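# Pass a held hanger from the left gripper to the right

## Task

The left gripper starts out holding a hanger. Finish with the right gripper alone closed firmly on that same hanger and holding it up in the air, upright, above the table, away from the rail and touching nothing. The second hanger must still hang on the rail, the rack must stay standing, and neither may be held by a gripper. If the rack tilts more than a little, the scene stops immediately as a failure, and a loose hold also counts as a failure.

## Robot and tools

ROBOT. There are two six-joint arms, left_arm and right_arm, and each has a parallel two-finger gripper. In the shared scene frame the origin sits on the table top midway between the arms, +x points out over the table, +z points up, and left_arm is on the +y side. The names left and right refer to the arms, not to image sides. Base positions are left_arm (-0.047, +0.290, 0) with quat_wxyz (+0.995, 0, 0, +0.099), and right_arm (+0.014, -0.334, 0) with quat_wxyz (+0.999, 0, 0, -0.052). The fingers point along the gripper's +z axis and close along its y axis. end_effector_position is the point between the pads, roughly 1 cm behind the tips.

JOINT ORDER. Every row and every per-joint list uses this order for each arm: shoulder (joint2), elbow (joint3), waist (joint1), wrist pitch (joint4), wrist yaw (joint5), wrist roll (joint6). The stated ranges in radians are waist -2.618..3.054, shoulder 0..3.142, elbow 0..3.142, wrist pitch -1.571..1.571, wrist yaw -1.571..1.571, wrist roll -2.094..2.094. The true ends can differ from these by up to 0.036 rad.

ROW FORMAT. A row is one flat list of 14 numbers, each in [-1, 1], and it always covers both arms. It holds left_arm's six joint numbers and then its grip number, followed by right_arm's six joint numbers and its grip number. The joint numbers are scaled offsets, not poses. A value of 1.0 equals 1.202 rad for the waist, 1.258 for the shoulder, 1.238 for the elbow, 2.073 for wrist pitch, and 2.022 for wrist yaw and roll. The grip number is absolute: +1 is fully open and -1 is closed.

execute_actions(actions). This takes a list of actions. Each action is a table of up to 15 rows, and each row lasts one 1/30 s step. If a table has fewer rows, its final row is held until all 15 steps are done. Every row's joint offsets are measured from the angles the arm had when that action began, not from the previous row. For the first action in a call, that start point is the last state reported in the scene. An action is rejected for both arms if it would push a joint more than 0.036 rad beyond its range. If the first action is invalid, the whole call does nothing. An empty list simply returns the current state and images.

move(target, speed, blocking). target is one 14-number row in the same layout. Its joint offsets are counted from the "Joint positions" in the latest result that printed them. All joints move along synchronized paths, so grippers travel in curves. speed is the top rate in rad/s of the joint with the farthest to go; the range is 0.01 to 2 and the default is 0.5. A move lasts between 0.5 and 10 s and is cut short after 10 s. It does not avoid obstacles or the other arm. The result adds a "move:" line giving the outcome (done, off_target, moving, held, fault), limits=held or limits=none, and the joint farthest from target on each arm. With blocking=false the result comes back after 0.5 s. Until a result shows that move has ended, you cannot send new rows or moves; use wait or stop first.



RESULTS. Each result gives each gripper's position in metres and its quat_wxyz in the scene frame; these are less accurate at long reach. It also shows Joint positions (radians, then the finger opening in metres, from 0.093 open to 0 closed), Joint velocities, Joint targets (where the joints are currently being driven), grip_measured on the -1..+1 scale, torques, and any warning lines. "joint sent to its limit" means a joint was driven to its end. "joint command not followed" means the clearance check changed that arm's targets. FAULT or MOTOR HOT lines signal stops or overheating. The images come from cam_high, cam_low, cam_left_wrist and cam_right_wrist.

MOTION. Joints are rate-limited. Each step's target can lead the measured angle by at most 0.202 (waist), 0.258 (shoulder), 0.238 (elbow), 0.573 (wrist pitch) and 0.522 (yaw and roll) rad. Targets that would move a gripper more than 70 mm in one step are scaled back. Large offsets therefore need several actions, so resend whatever is left. Friction can leave a joint as much as 0.031 rad short, and offsets smaller than that may do nothing.

GRIPPING. The pads meet at about -0.94 on the grip scale, and each millimetre of object width adds about 0.0208. Command somewhat below the width reading to squeeze, and keep sending that same value to maintain the grip. The opening in metres can read up to about 12 mm below a rigid object's width while it is held. Readings have a fixed offset of roughly 0.02.

AVOID. Do not let the two grippers collide or press against each other. Do not touch or tilt the rack, and leave the second hanger on the rail. Do not drop the hanger or knock anything off the table. Move slowly near contacts. Close the right gripper firmly before opening the left, then withdraw the left arm. Lift the hanger upright and clear of the rail and everything else before ending the scene. Holding loads heats the motors: faults start at 90 °C, and at 100 °C the arm goes limp.

Each tool is called after "Call:" as name(argument=value, ...) on one line, values as JSON.

## Session

Call:
execute_actions(actions=[])

Scene clock: 0.00 s.
left_arm: end_effector_position=(+0.2653, -0.0280, +0.4140) grip_measured=-0.801 end_effector_quat_wxyz=(+0.586, +0.069, +0.805, -0.055) | right_arm: end_effector_position=(+0.3856, -0.3657, +0.3970) grip_measured=+0.996 end_effector_quat_wxyz=(+0.703, +0.031, +0.710, -0.026)
Joint names: [shoulder, elbow, waist, wrist pitch, wrist yaw, wrist roll]
Joint positions: left_arm=[ 1.655  1.924 -1.279 -0.748 -0.843 -0.378  0.007] | right_arm=[ 1.034  1.03   0.016 -0.005 -0.008  0.007  0.093]
Joint velocities: left_arm=[-0.007  0.012  0.007 -0.007 -0.022 -0.066  0.001] | right_arm=[-0.007  0.002  0.002  0.037  0.095 -0.066  0.001]
Joint torques (N m, as the arm reports them, + toward a larger angle): no reading
Motor temperatures (°C, as the motors report them): left_arm=[29 25 28 29 29 28] | right_arm=[28 25 28 29 28 28]
Joint targets: left_arm=[1.654 1.924 -1.279 -0.741 -0.844 -0.378] | right_arm=[1.034 1.030 0.016 -0.005 -0.008 0.007]

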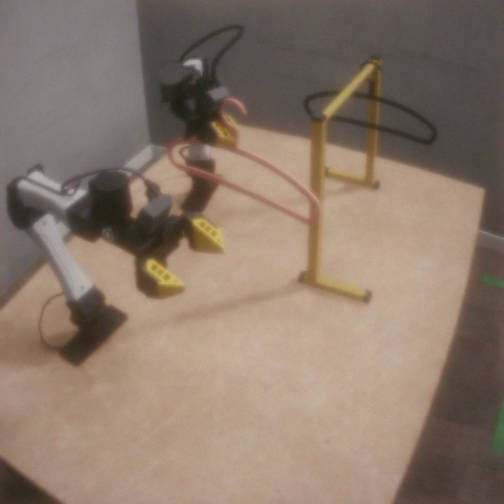

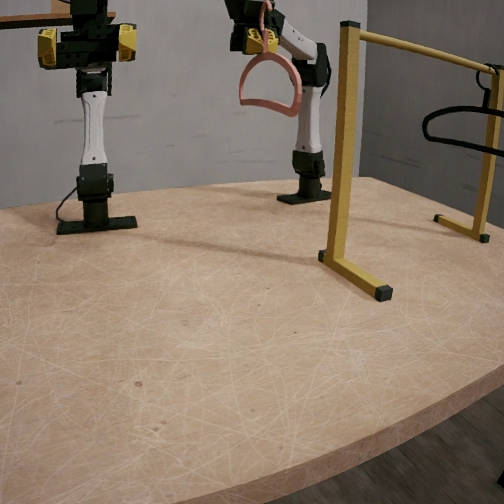

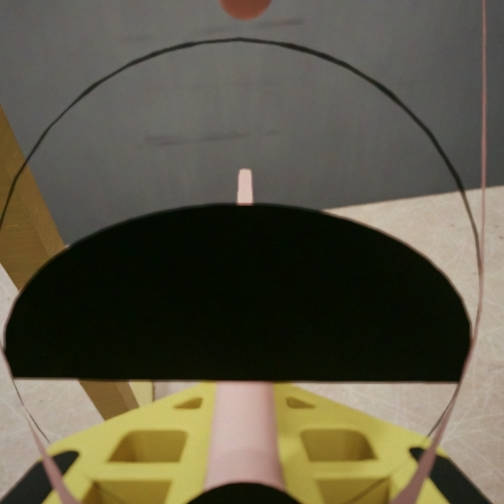

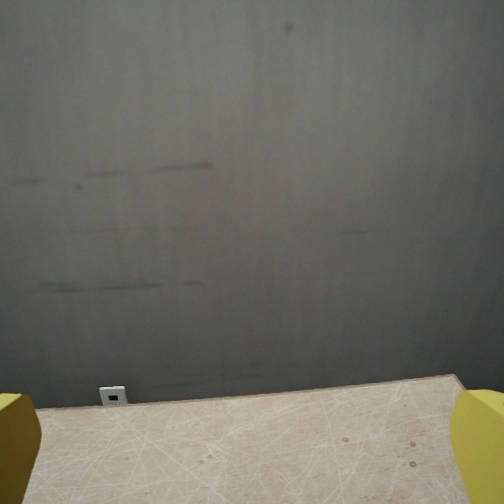

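Call:
zoom_image(camera="cam_high", region=[140, 40, 400, 300])

Call:
zoom_image(camera="cam_low", region=[200, 0, 380, 140])

Region (140, 40, 400, 300) of cam_high's 504x504 image, scaled by 1.938, with more detail than that image has.

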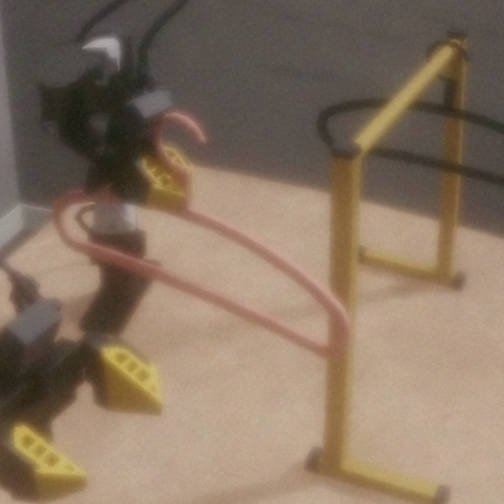

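Region (200, 0, 380, 140) of cam_low's 504x504 image, scaled by 2.800, with more detail than that image has.

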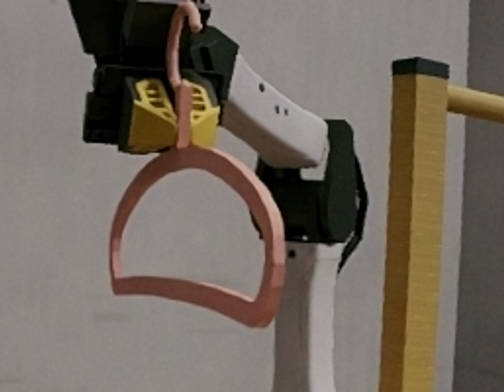

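Call:
move(target=[0,0,0,0,0,0,-0.9,0.243,0.071,0.215,0.110,-0.602,0.862,0.3], speed=1.0)

Scene clock: 12.07 s.
left_arm: end_effector_position=(+0.2647, -0.0271, +0.4117) grip_measured=-0.886 end_effector_quat_wxyz=(+0.583, +0.072, +0.807, -0.051) | right_arm: end_effector_position=(+0.3240, -0.1232, +0.3691) grip_measured=+0.302 end_effector_quat_wxyz=(-0.001, +0.135, +0.697, +0.704)
Joint names: [shoulder, elbow, waist, wrist pitch, wrist yaw, wrist roll]
Joint positions: left_arm=[ 1.655  1.924 -1.279 -0.762 -0.843 -0.378  0.003] | right_arm=[ 1.324  1.094  0.267  0.209 -1.218  1.743  0.06 ]
Joint velocities: left_arm=[-0.002 -0.017 -0.007  0.007 -0.022 -0.051  0.001] | right_arm=[ 0.007 -0.007  0.007 -0.051 -0.022 -0.022 -0.   ]
Joint torques (N m, as the arm reports them, + toward a larger angle): left_arm=[-7.91  7.11 -0.13  2.15 -0.33  0.07] | right_arm=[-4.28 11.68  0.76  2.1  -0.02 -0.03]
Motor temperatures (°C, as the motors report them): left_arm=[31 27 28 32 29 28] | right_arm=[28 27 28 33 28 28]
Joint targets: left_arm=[1.655 1.924 -1.279 -0.748 -0.843 -0.378] | right_arm=[1.340 1.117 0.275 0.223 -1.225 1.750]
move: off_target (right_arm); limits=none; left_arm: farthest joint: the wrist pitch, 0.014 radians from its target (0.004 radians at the start); right_arm: farthest joint: the elbow, 0.024 radians from its target (0.088 radians at the start)

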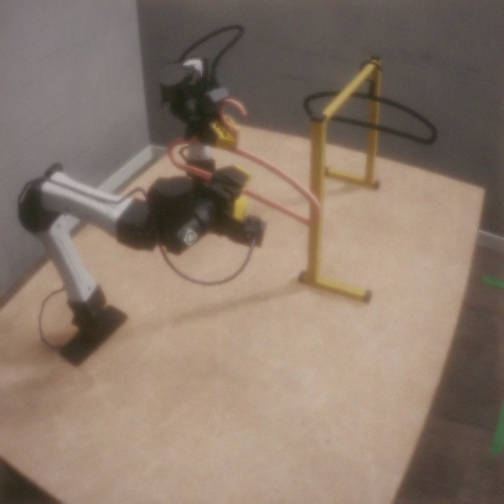

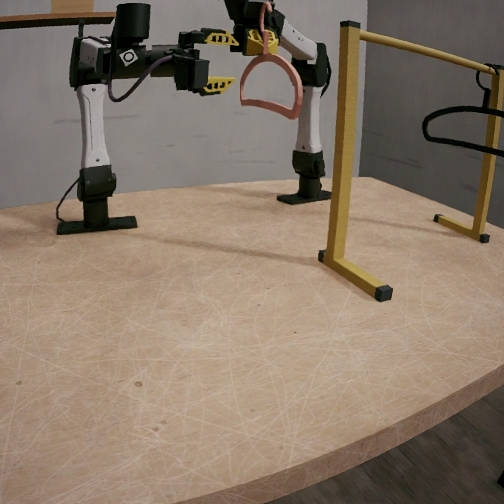

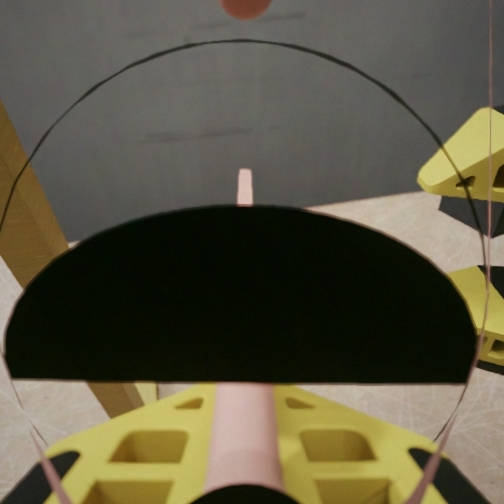

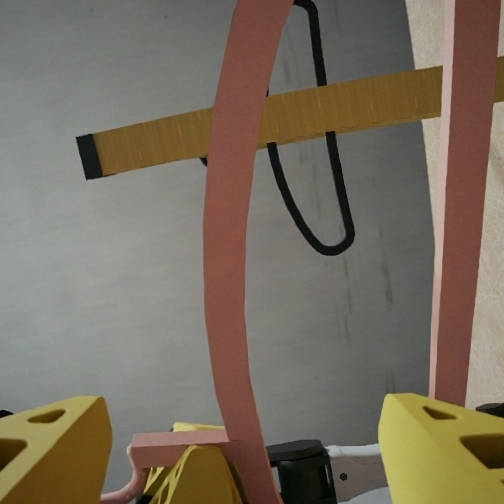

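Call:
move(target=[0,0,0,0.007,0,0,-0.9,0.115,0.125,0.233,0.0155,0.130,-0.008,0.3], speed=0.3)

Scene clock: 16.93 s.
left_arm: end_effector_position=(+0.2644, -0.0266, +0.4105) grip_measured=-0.886 end_effector_quat_wxyz=(+0.582, +0.074, +0.809, -0.049) | right_arm: end_effector_position=(+0.3281, -0.0345, +0.3788) grip_measured=+0.302 end_effector_quat_wxyz=(+0.002, +0.118, +0.697, +0.707)
Joint names: [shoulder, elbow, waist, wrist pitch, wrist yaw, wrist roll]
Joint positions: left_arm=[ 1.655  1.924 -1.279 -0.769 -0.842 -0.378  0.003] | right_arm=[ 1.453  1.226  0.543  0.227 -0.962  1.735  0.06 ]
Joint velocities: left_arm=[ 0.017 -0.032  0.007  0.007 -0.007 -0.022 -0.   ] | right_arm=[ 0.002  0.002 -0.002  0.066 -0.125  0.037  0.001]
Joint torques (N m, as the arm reports them, + toward a larger angle): left_arm=[-7.93  7.12 -0.15  2.22 -0.34  0.07] | right_arm=[-5.57 11.7   0.5   2.3   0.13 -0.13]
Motor temperatures (°C, as the motors report them): left_arm=[32 27 28 33 29 28] | right_arm=[28 28 28 33 28 28]
Joint targets: left_arm=[1.655 1.924 -1.279 -0.747 -0.843 -0.378] | right_arm=[1.469 1.248 0.548 0.241 -0.955 1.727]
move: off_target (left_arm, right_arm); limits=none; left_arm: farthest joint: the wrist pitch, 0.021 radians from its target (0.014 radians at the start); right_arm: farthest joint: the elbow, 0.023 radians from its target (0.155 radians at the start)

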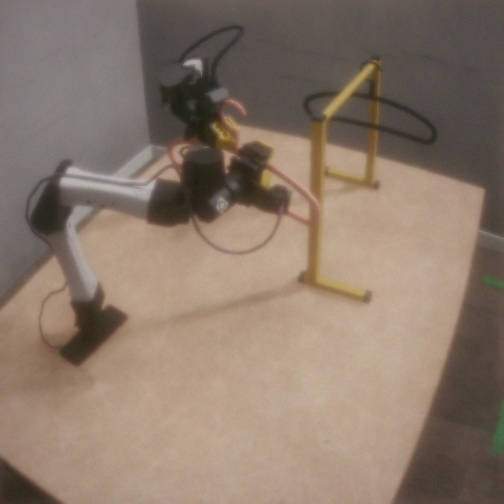

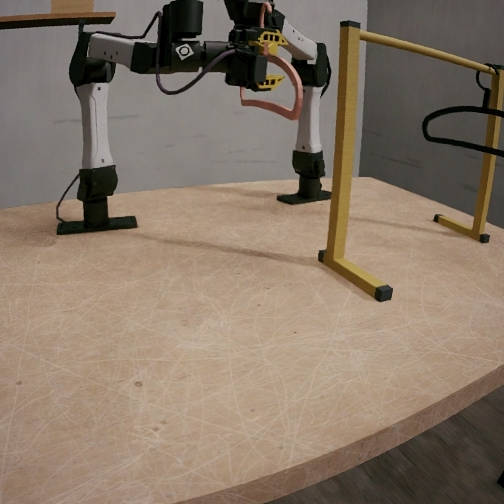

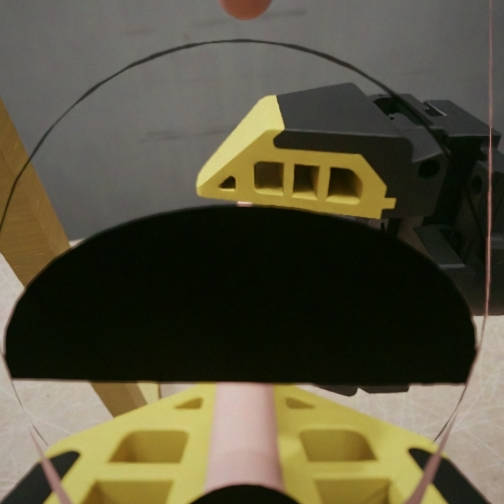

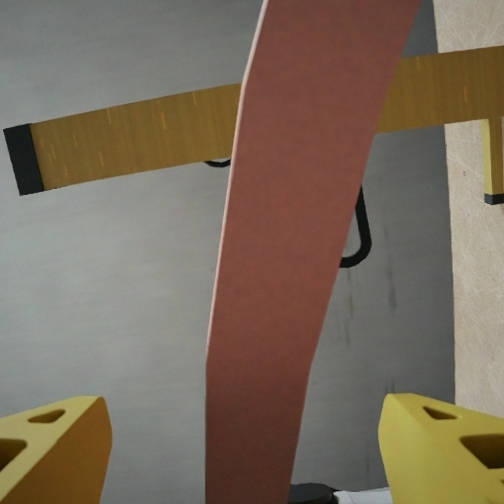

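Call:
execute_actions(actions=[[[0,0,0,0.0106,0,0,-0.9,0.0127,0.018,0.004,0.007,0.003,-0.004,-0.3],[0,0,0,0.0106,0,0,-0.9,0.0127,0.018,0.004,0.007,0.003,-0.004,-0.4],[0,0,0,0.0106,0,0,-0.9,0.0127,0.018,0.004,0.007,0.003,-0.004,-0.5],[0,0,0,0.0106,0,0,-0.9,0.0127,0.018,0.004,0.007,0.003,-0.004,-0.5],[0,0,0,0.0106,0,0,-0.9,0.0127,0.018,0.004,0.007,0.003,-0.004,-0.5],[0,0,0,0.0106,0,0,-0.9,0.0127,0.018,0.004,0.007,0.003,-0.004,-0.55],[0,0,0,0.0106,0,0,-0.9,0.0127,0.018,0.004,0.007,0.003,-0.004,-0.6],[0,0,0,0.0106,0,0,-0.9,0.0127,0.018,0.004,0.007,0.003,-0.004,-0.65],[0,0,0,0.0106,0,0,-0.9,0.0127,0.018,0.004,0.007,0.003,-0.004,-0.7],[0,0,0,0.0106,0,0,-0.9,0.0127,0.018,0.004,0.007,0.003,-0.004,-0.75],[0,0,0,0.0106,0,0,-0.9,0.0127,0.018,0.004,0.007,0.003,-0.004,-0.8],[0,0,0,0.0106,0,0,-0.9,0.0127,0.018,0.004,0.007,0.003,-0.004,-0.9],[0,0,0,0.0106,0,0,-0.9,0.0127,0.018,0.004,0.007,0.003,-0.004,-1]],[[0,0,0,0.0106,0,0,-0.9,0.0127,0.018,0.004,0.007,0.003,-0.004,-1]]])

Scene clock: 20.50 s.
left_arm: end_effector_position=(+0.2643, -0.0267, +0.4104) grip_measured=-0.886 end_effector_quat_wxyz=(+0.581, +0.075, +0.809, -0.049) | right_arm: end_effector_position=(+0.3285, -0.0345, +0.3789) grip_measured=-0.805 end_effector_quat_wxyz=(-0.002, +0.123, +0.696, +0.707)
Joint names: [shoulder, elbow, waist, wrist pitch, wrist yaw, wrist roll]
Joint positions: left_arm=[ 1.655  1.924 -1.279 -0.769 -0.841 -0.378  0.003] | right_arm=[ 1.453  1.226  0.543  0.228 -0.96   1.749  0.007]
Joint velocities: left_arm=[ 0.002 -0.002 -0.007  0.007 -0.007 -0.022 -0.001] | right_arm=[-0.012 -0.002  0.002  0.081 -0.081 -0.051 -0.   ]
Joint torques (N m, as the arm reports them, + toward a larger angle): left_arm=[-7.9   7.12 -0.15  2.22 -0.33  0.07] | right_arm=[-5.41 11.68  0.62  2.32  0.14 -0.21]
Motor temperatures (°C, as the motors report them): left_arm=[32 28 28 34 29 28] | right_arm=[29 29 28 34 28 28]
Joint targets: left_arm=[1.655 1.924 -1.279 -0.747 -0.841 -0.378] | right_arm=[1.469 1.248 0.548 0.242 -0.954 1.737]

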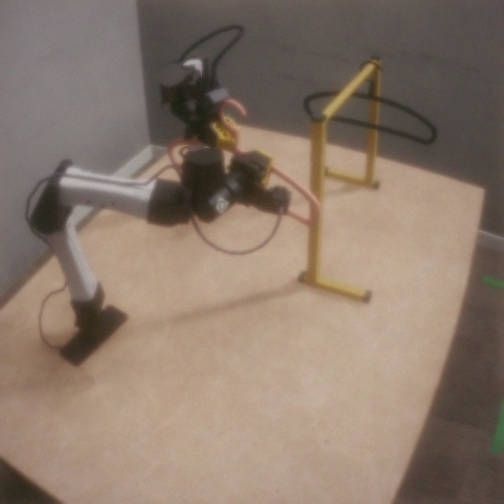

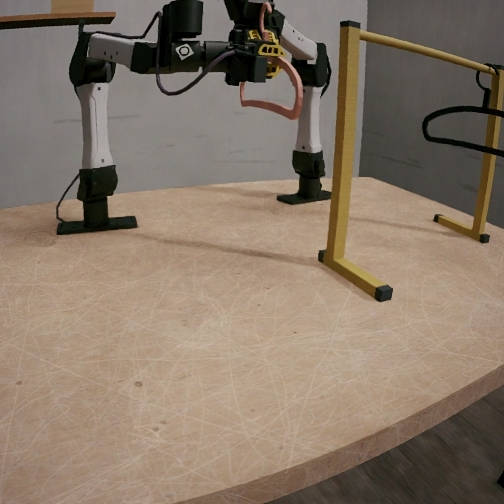

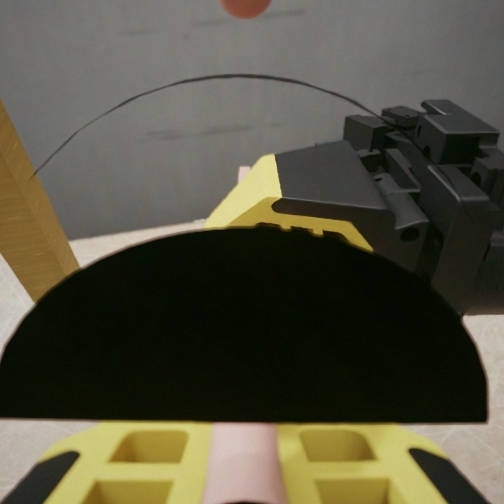

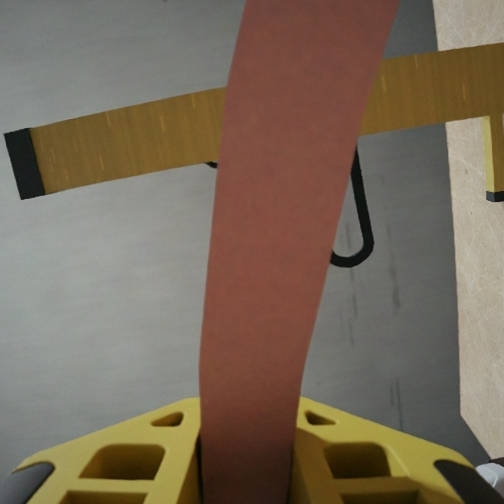

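Call:
execute_actions(actions=[[[0,0,0,0.0106,0,0,-0.3,0.0127,0.018,0.004,0.007,0.003,-0.004,-1]]])

Call:
move(target=[-0.044,0.065,-0.151,-0.108,-0.078,-0.07,-0.3,0.0127,0.018,0.004,0.007,0,0,-1], speed=0.3)

Scene clock: 26.27 s.
left_arm: end_effector_position=(+0.2645, -0.0271, +0.4111) grip_measured=-0.302 end_effector_quat_wxyz=(+0.582, +0.074, +0.808, -0.051) | right_arm: end_effector_position=(+0.3286, -0.0345, +0.3789) grip_measured=-0.805 end_effector_quat_wxyz=(+0.001, +0.120, +0.697, +0.707)
Joint names: [shoulder, elbow, waist, wrist pitch, wrist yaw, wrist roll]
Joint positions: left_arm=[ 1.655  1.924 -1.279 -0.765 -0.841 -0.378  0.031] | right_arm=[ 1.453  1.226  0.543  0.227 -0.96   1.74   0.007]
Joint velocities: left_arm=[-0.007 -0.002  0.007  0.022 -0.007 -0.022  0.   ] | right_arm=[-0.012 -0.002 -0.002  0.051 -0.022 -0.051  0.   ]
Joint torques (N m, as the arm reports them, + toward a larger angle): left_arm=[-7.93  7.14 -0.14  2.17 -0.33  0.07] | right_arm=[-5.74 11.65  0.66  2.34  0.14 -0.07]
Motor temperatures (°C, as the motors report them): left_arm=[33 28 28 34 29 28] | right_arm=[29 30 29 35 28 28]
Joint targets: left_arm=[1.655 1.924 -1.279 -0.747 -0.841 -0.378] | right_arm=[1.469 1.248 0.548 0.242 -0.954 1.741]

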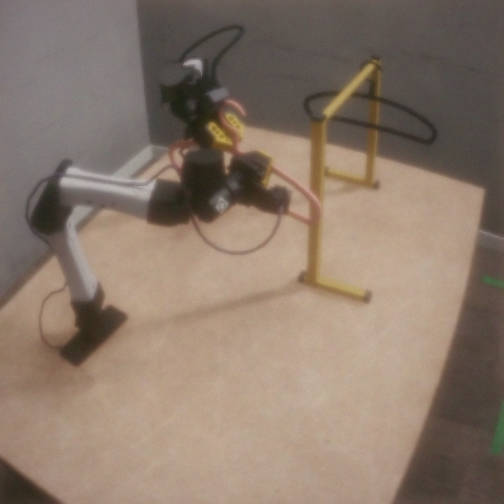

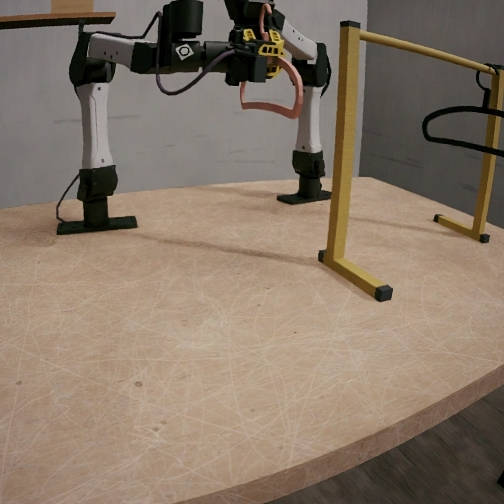

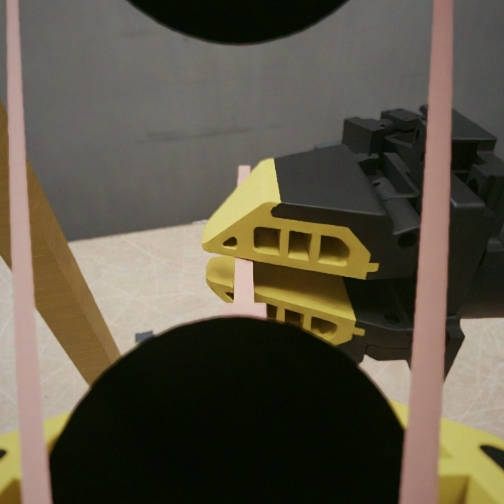

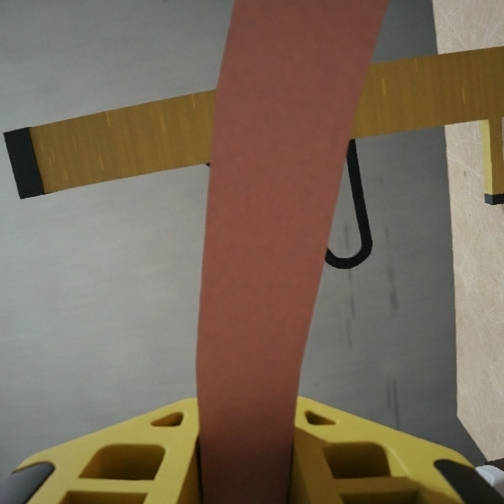

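Scene clock: 27.70 s.
left_arm: end_effector_position=(+0.2035, -0.0221, +0.4268) grip_measured=-0.302 end_effector_quat_wxyz=(+0.584, +0.078, +0.807, -0.047) | right_arm: end_effector_position=(+0.3286, -0.0345, +0.3783) grip_measured=-0.805 end_effector_quat_wxyz=(+0.001, +0.121, +0.697, +0.706)
Joint names: [shoulder, elbow, waist, wrist pitch, wrist yaw, wrist roll]
Joint positions: left_arm=[ 1.615  1.987 -1.453 -0.982 -0.992 -0.514  0.031] | right_arm=[ 1.453  1.226  0.543  0.224 -0.96   1.739  0.007]
Joint velocities: left_arm=[-0.027 -0.032 -0.012 -0.11   0.037  0.066  0.   ] | right_arm=[ 0.002 -0.012  0.002 -0.022  0.037 -0.051  0.   ]
Joint torques (N m, as the arm reports them, + toward a larger angle): left_arm=[-8.33  7.96 -0.72  1.75 -0.5   0.03] | right_arm=[-5.53 11.69  0.57  2.37  0.03 -0.1 ]
Motor temperatures (°C, as the motors report them): left_arm=[33 28 28 34 29 28] | right_arm=[29 30 29 35 28 28]
Joint targets: left_arm=[1.599 2.005 -1.461 -0.989 -0.999 -0.520] | right_arm=[1.469 1.248 0.548 0.242 -0.960 1.740]
move: off_target (right_arm); limits=none; left_arm: farthest joint: the elbow, 0.018 radians from its target (0.081 radians at the start); right_arm: farthest joint: the elbow, 0.022 radians from its target (0.022 radians at the start)

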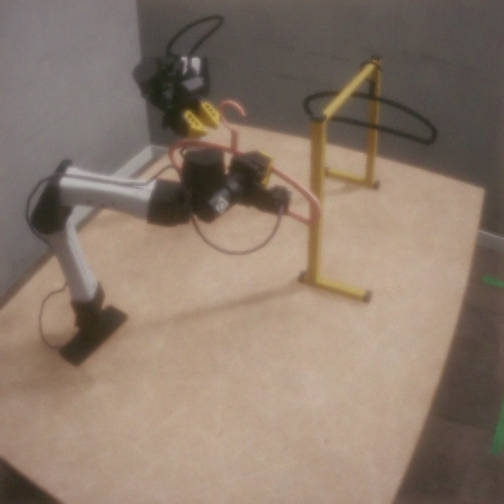

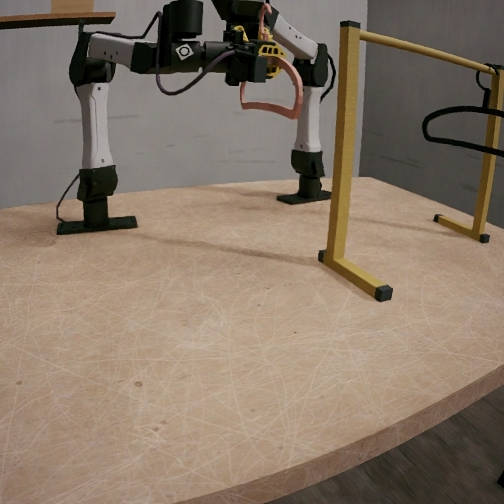

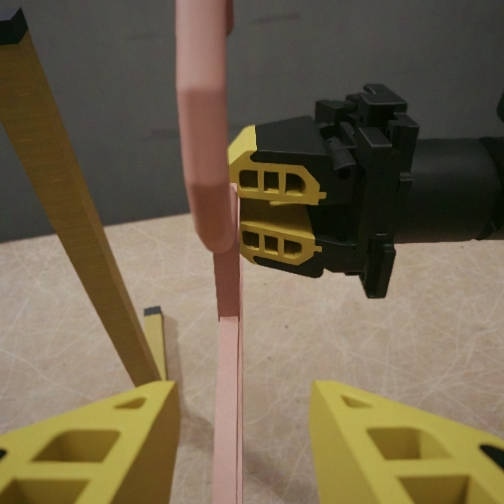

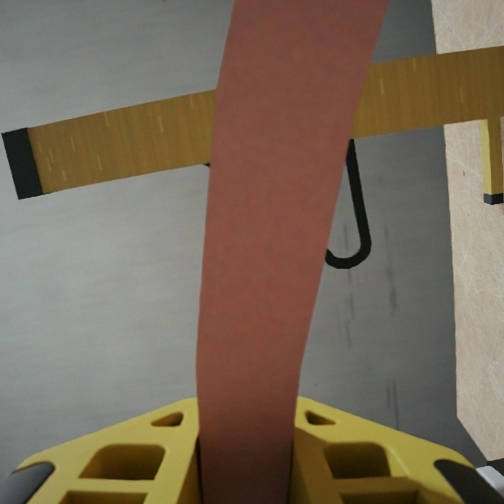

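Call:
move(target=[-0.2,0.015,0,0,0,0,0.5,0.0127,0.018,-0.45,0.012,0,0,-1], speed=0.45)

Scene clock: 30.07 s.
left_arm: end_effector_position=(+0.1772, +0.0587, +0.5021) grip_measured=+0.498 end_effector_quat_wxyz=(+0.619, +0.012, +0.774, -0.135) | right_arm: end_effector_position=(+0.4380, -0.2385, +0.3786) grip_measured=-0.805 end_effector_quat_wxyz=(+0.190, +0.301, +0.640, +0.681)
Joint names: [shoulder, elbow, waist, wrist pitch, wrist yaw, wrist roll]
Joint positions: left_arm=[ 1.374  1.987 -1.453 -0.983 -0.992 -0.514  0.069] | right_arm=[ 1.453  1.226  0.004  0.226 -0.959  1.737  0.007]
Joint velocities: left_arm=[ 0.027  0.012 -0.022 -0.022  0.022 -0.081  0.001] | right_arm=[-0.007 -0.002 -0.007 -0.051  0.051 -0.022 -0.001]
Joint torques (N m, as the arm reports them, + toward a larger angle): left_arm=[-4.59  7.12 -0.15  1.98 -0.27  0.08] | right_arm=[-5.6  11.64  0.22  2.43  0.04 -0.05]
Motor temperatures (°C, as the motors report them): left_arm=[33 28 28 34 29 28] | right_arm=[29 30 29 35 28 28]
Joint targets: left_arm=[1.363 2.005 -1.453 -0.982 -0.992 -0.514] | right_arm=[1.469 1.248 0.002 0.249 -0.960 1.739]
move: off_target (right_arm); limits=none; left_arm: farthest joint: the elbow, 0.019 radians from its target (0.019 radians at the start); right_arm: farthest joint: the wrist pitch, 0.023 radians from its target (0.025 radians at the start)

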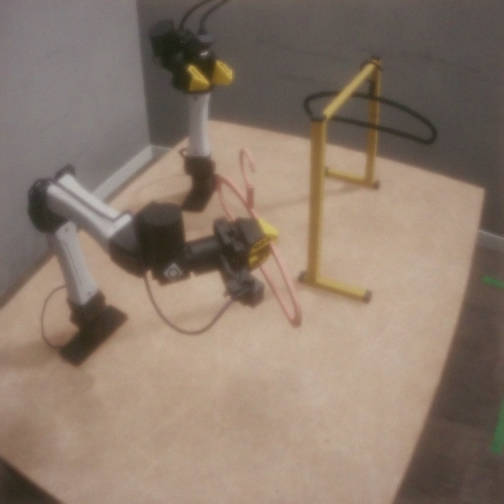

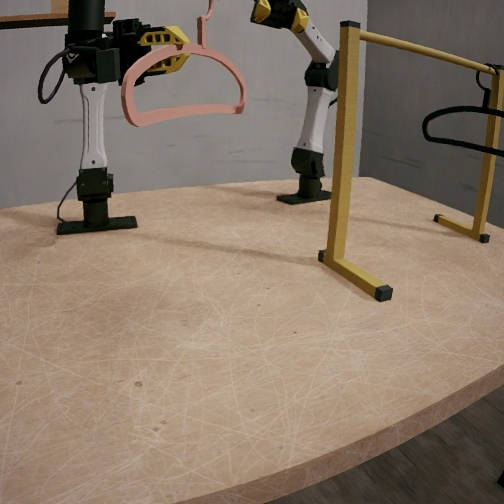

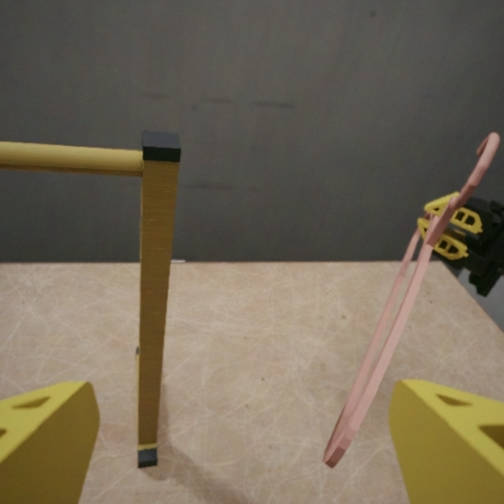

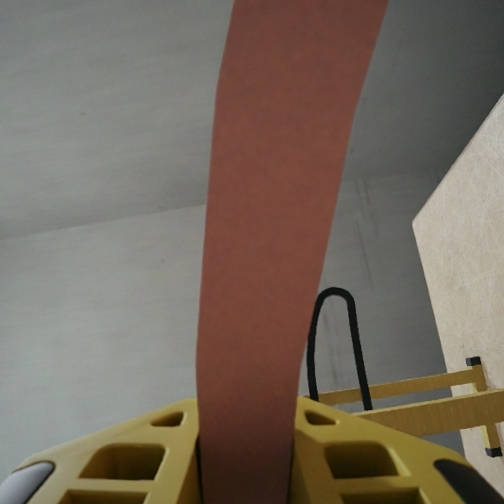

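Call:
finished_scene(scene=1)

The scene is finished: the task was done.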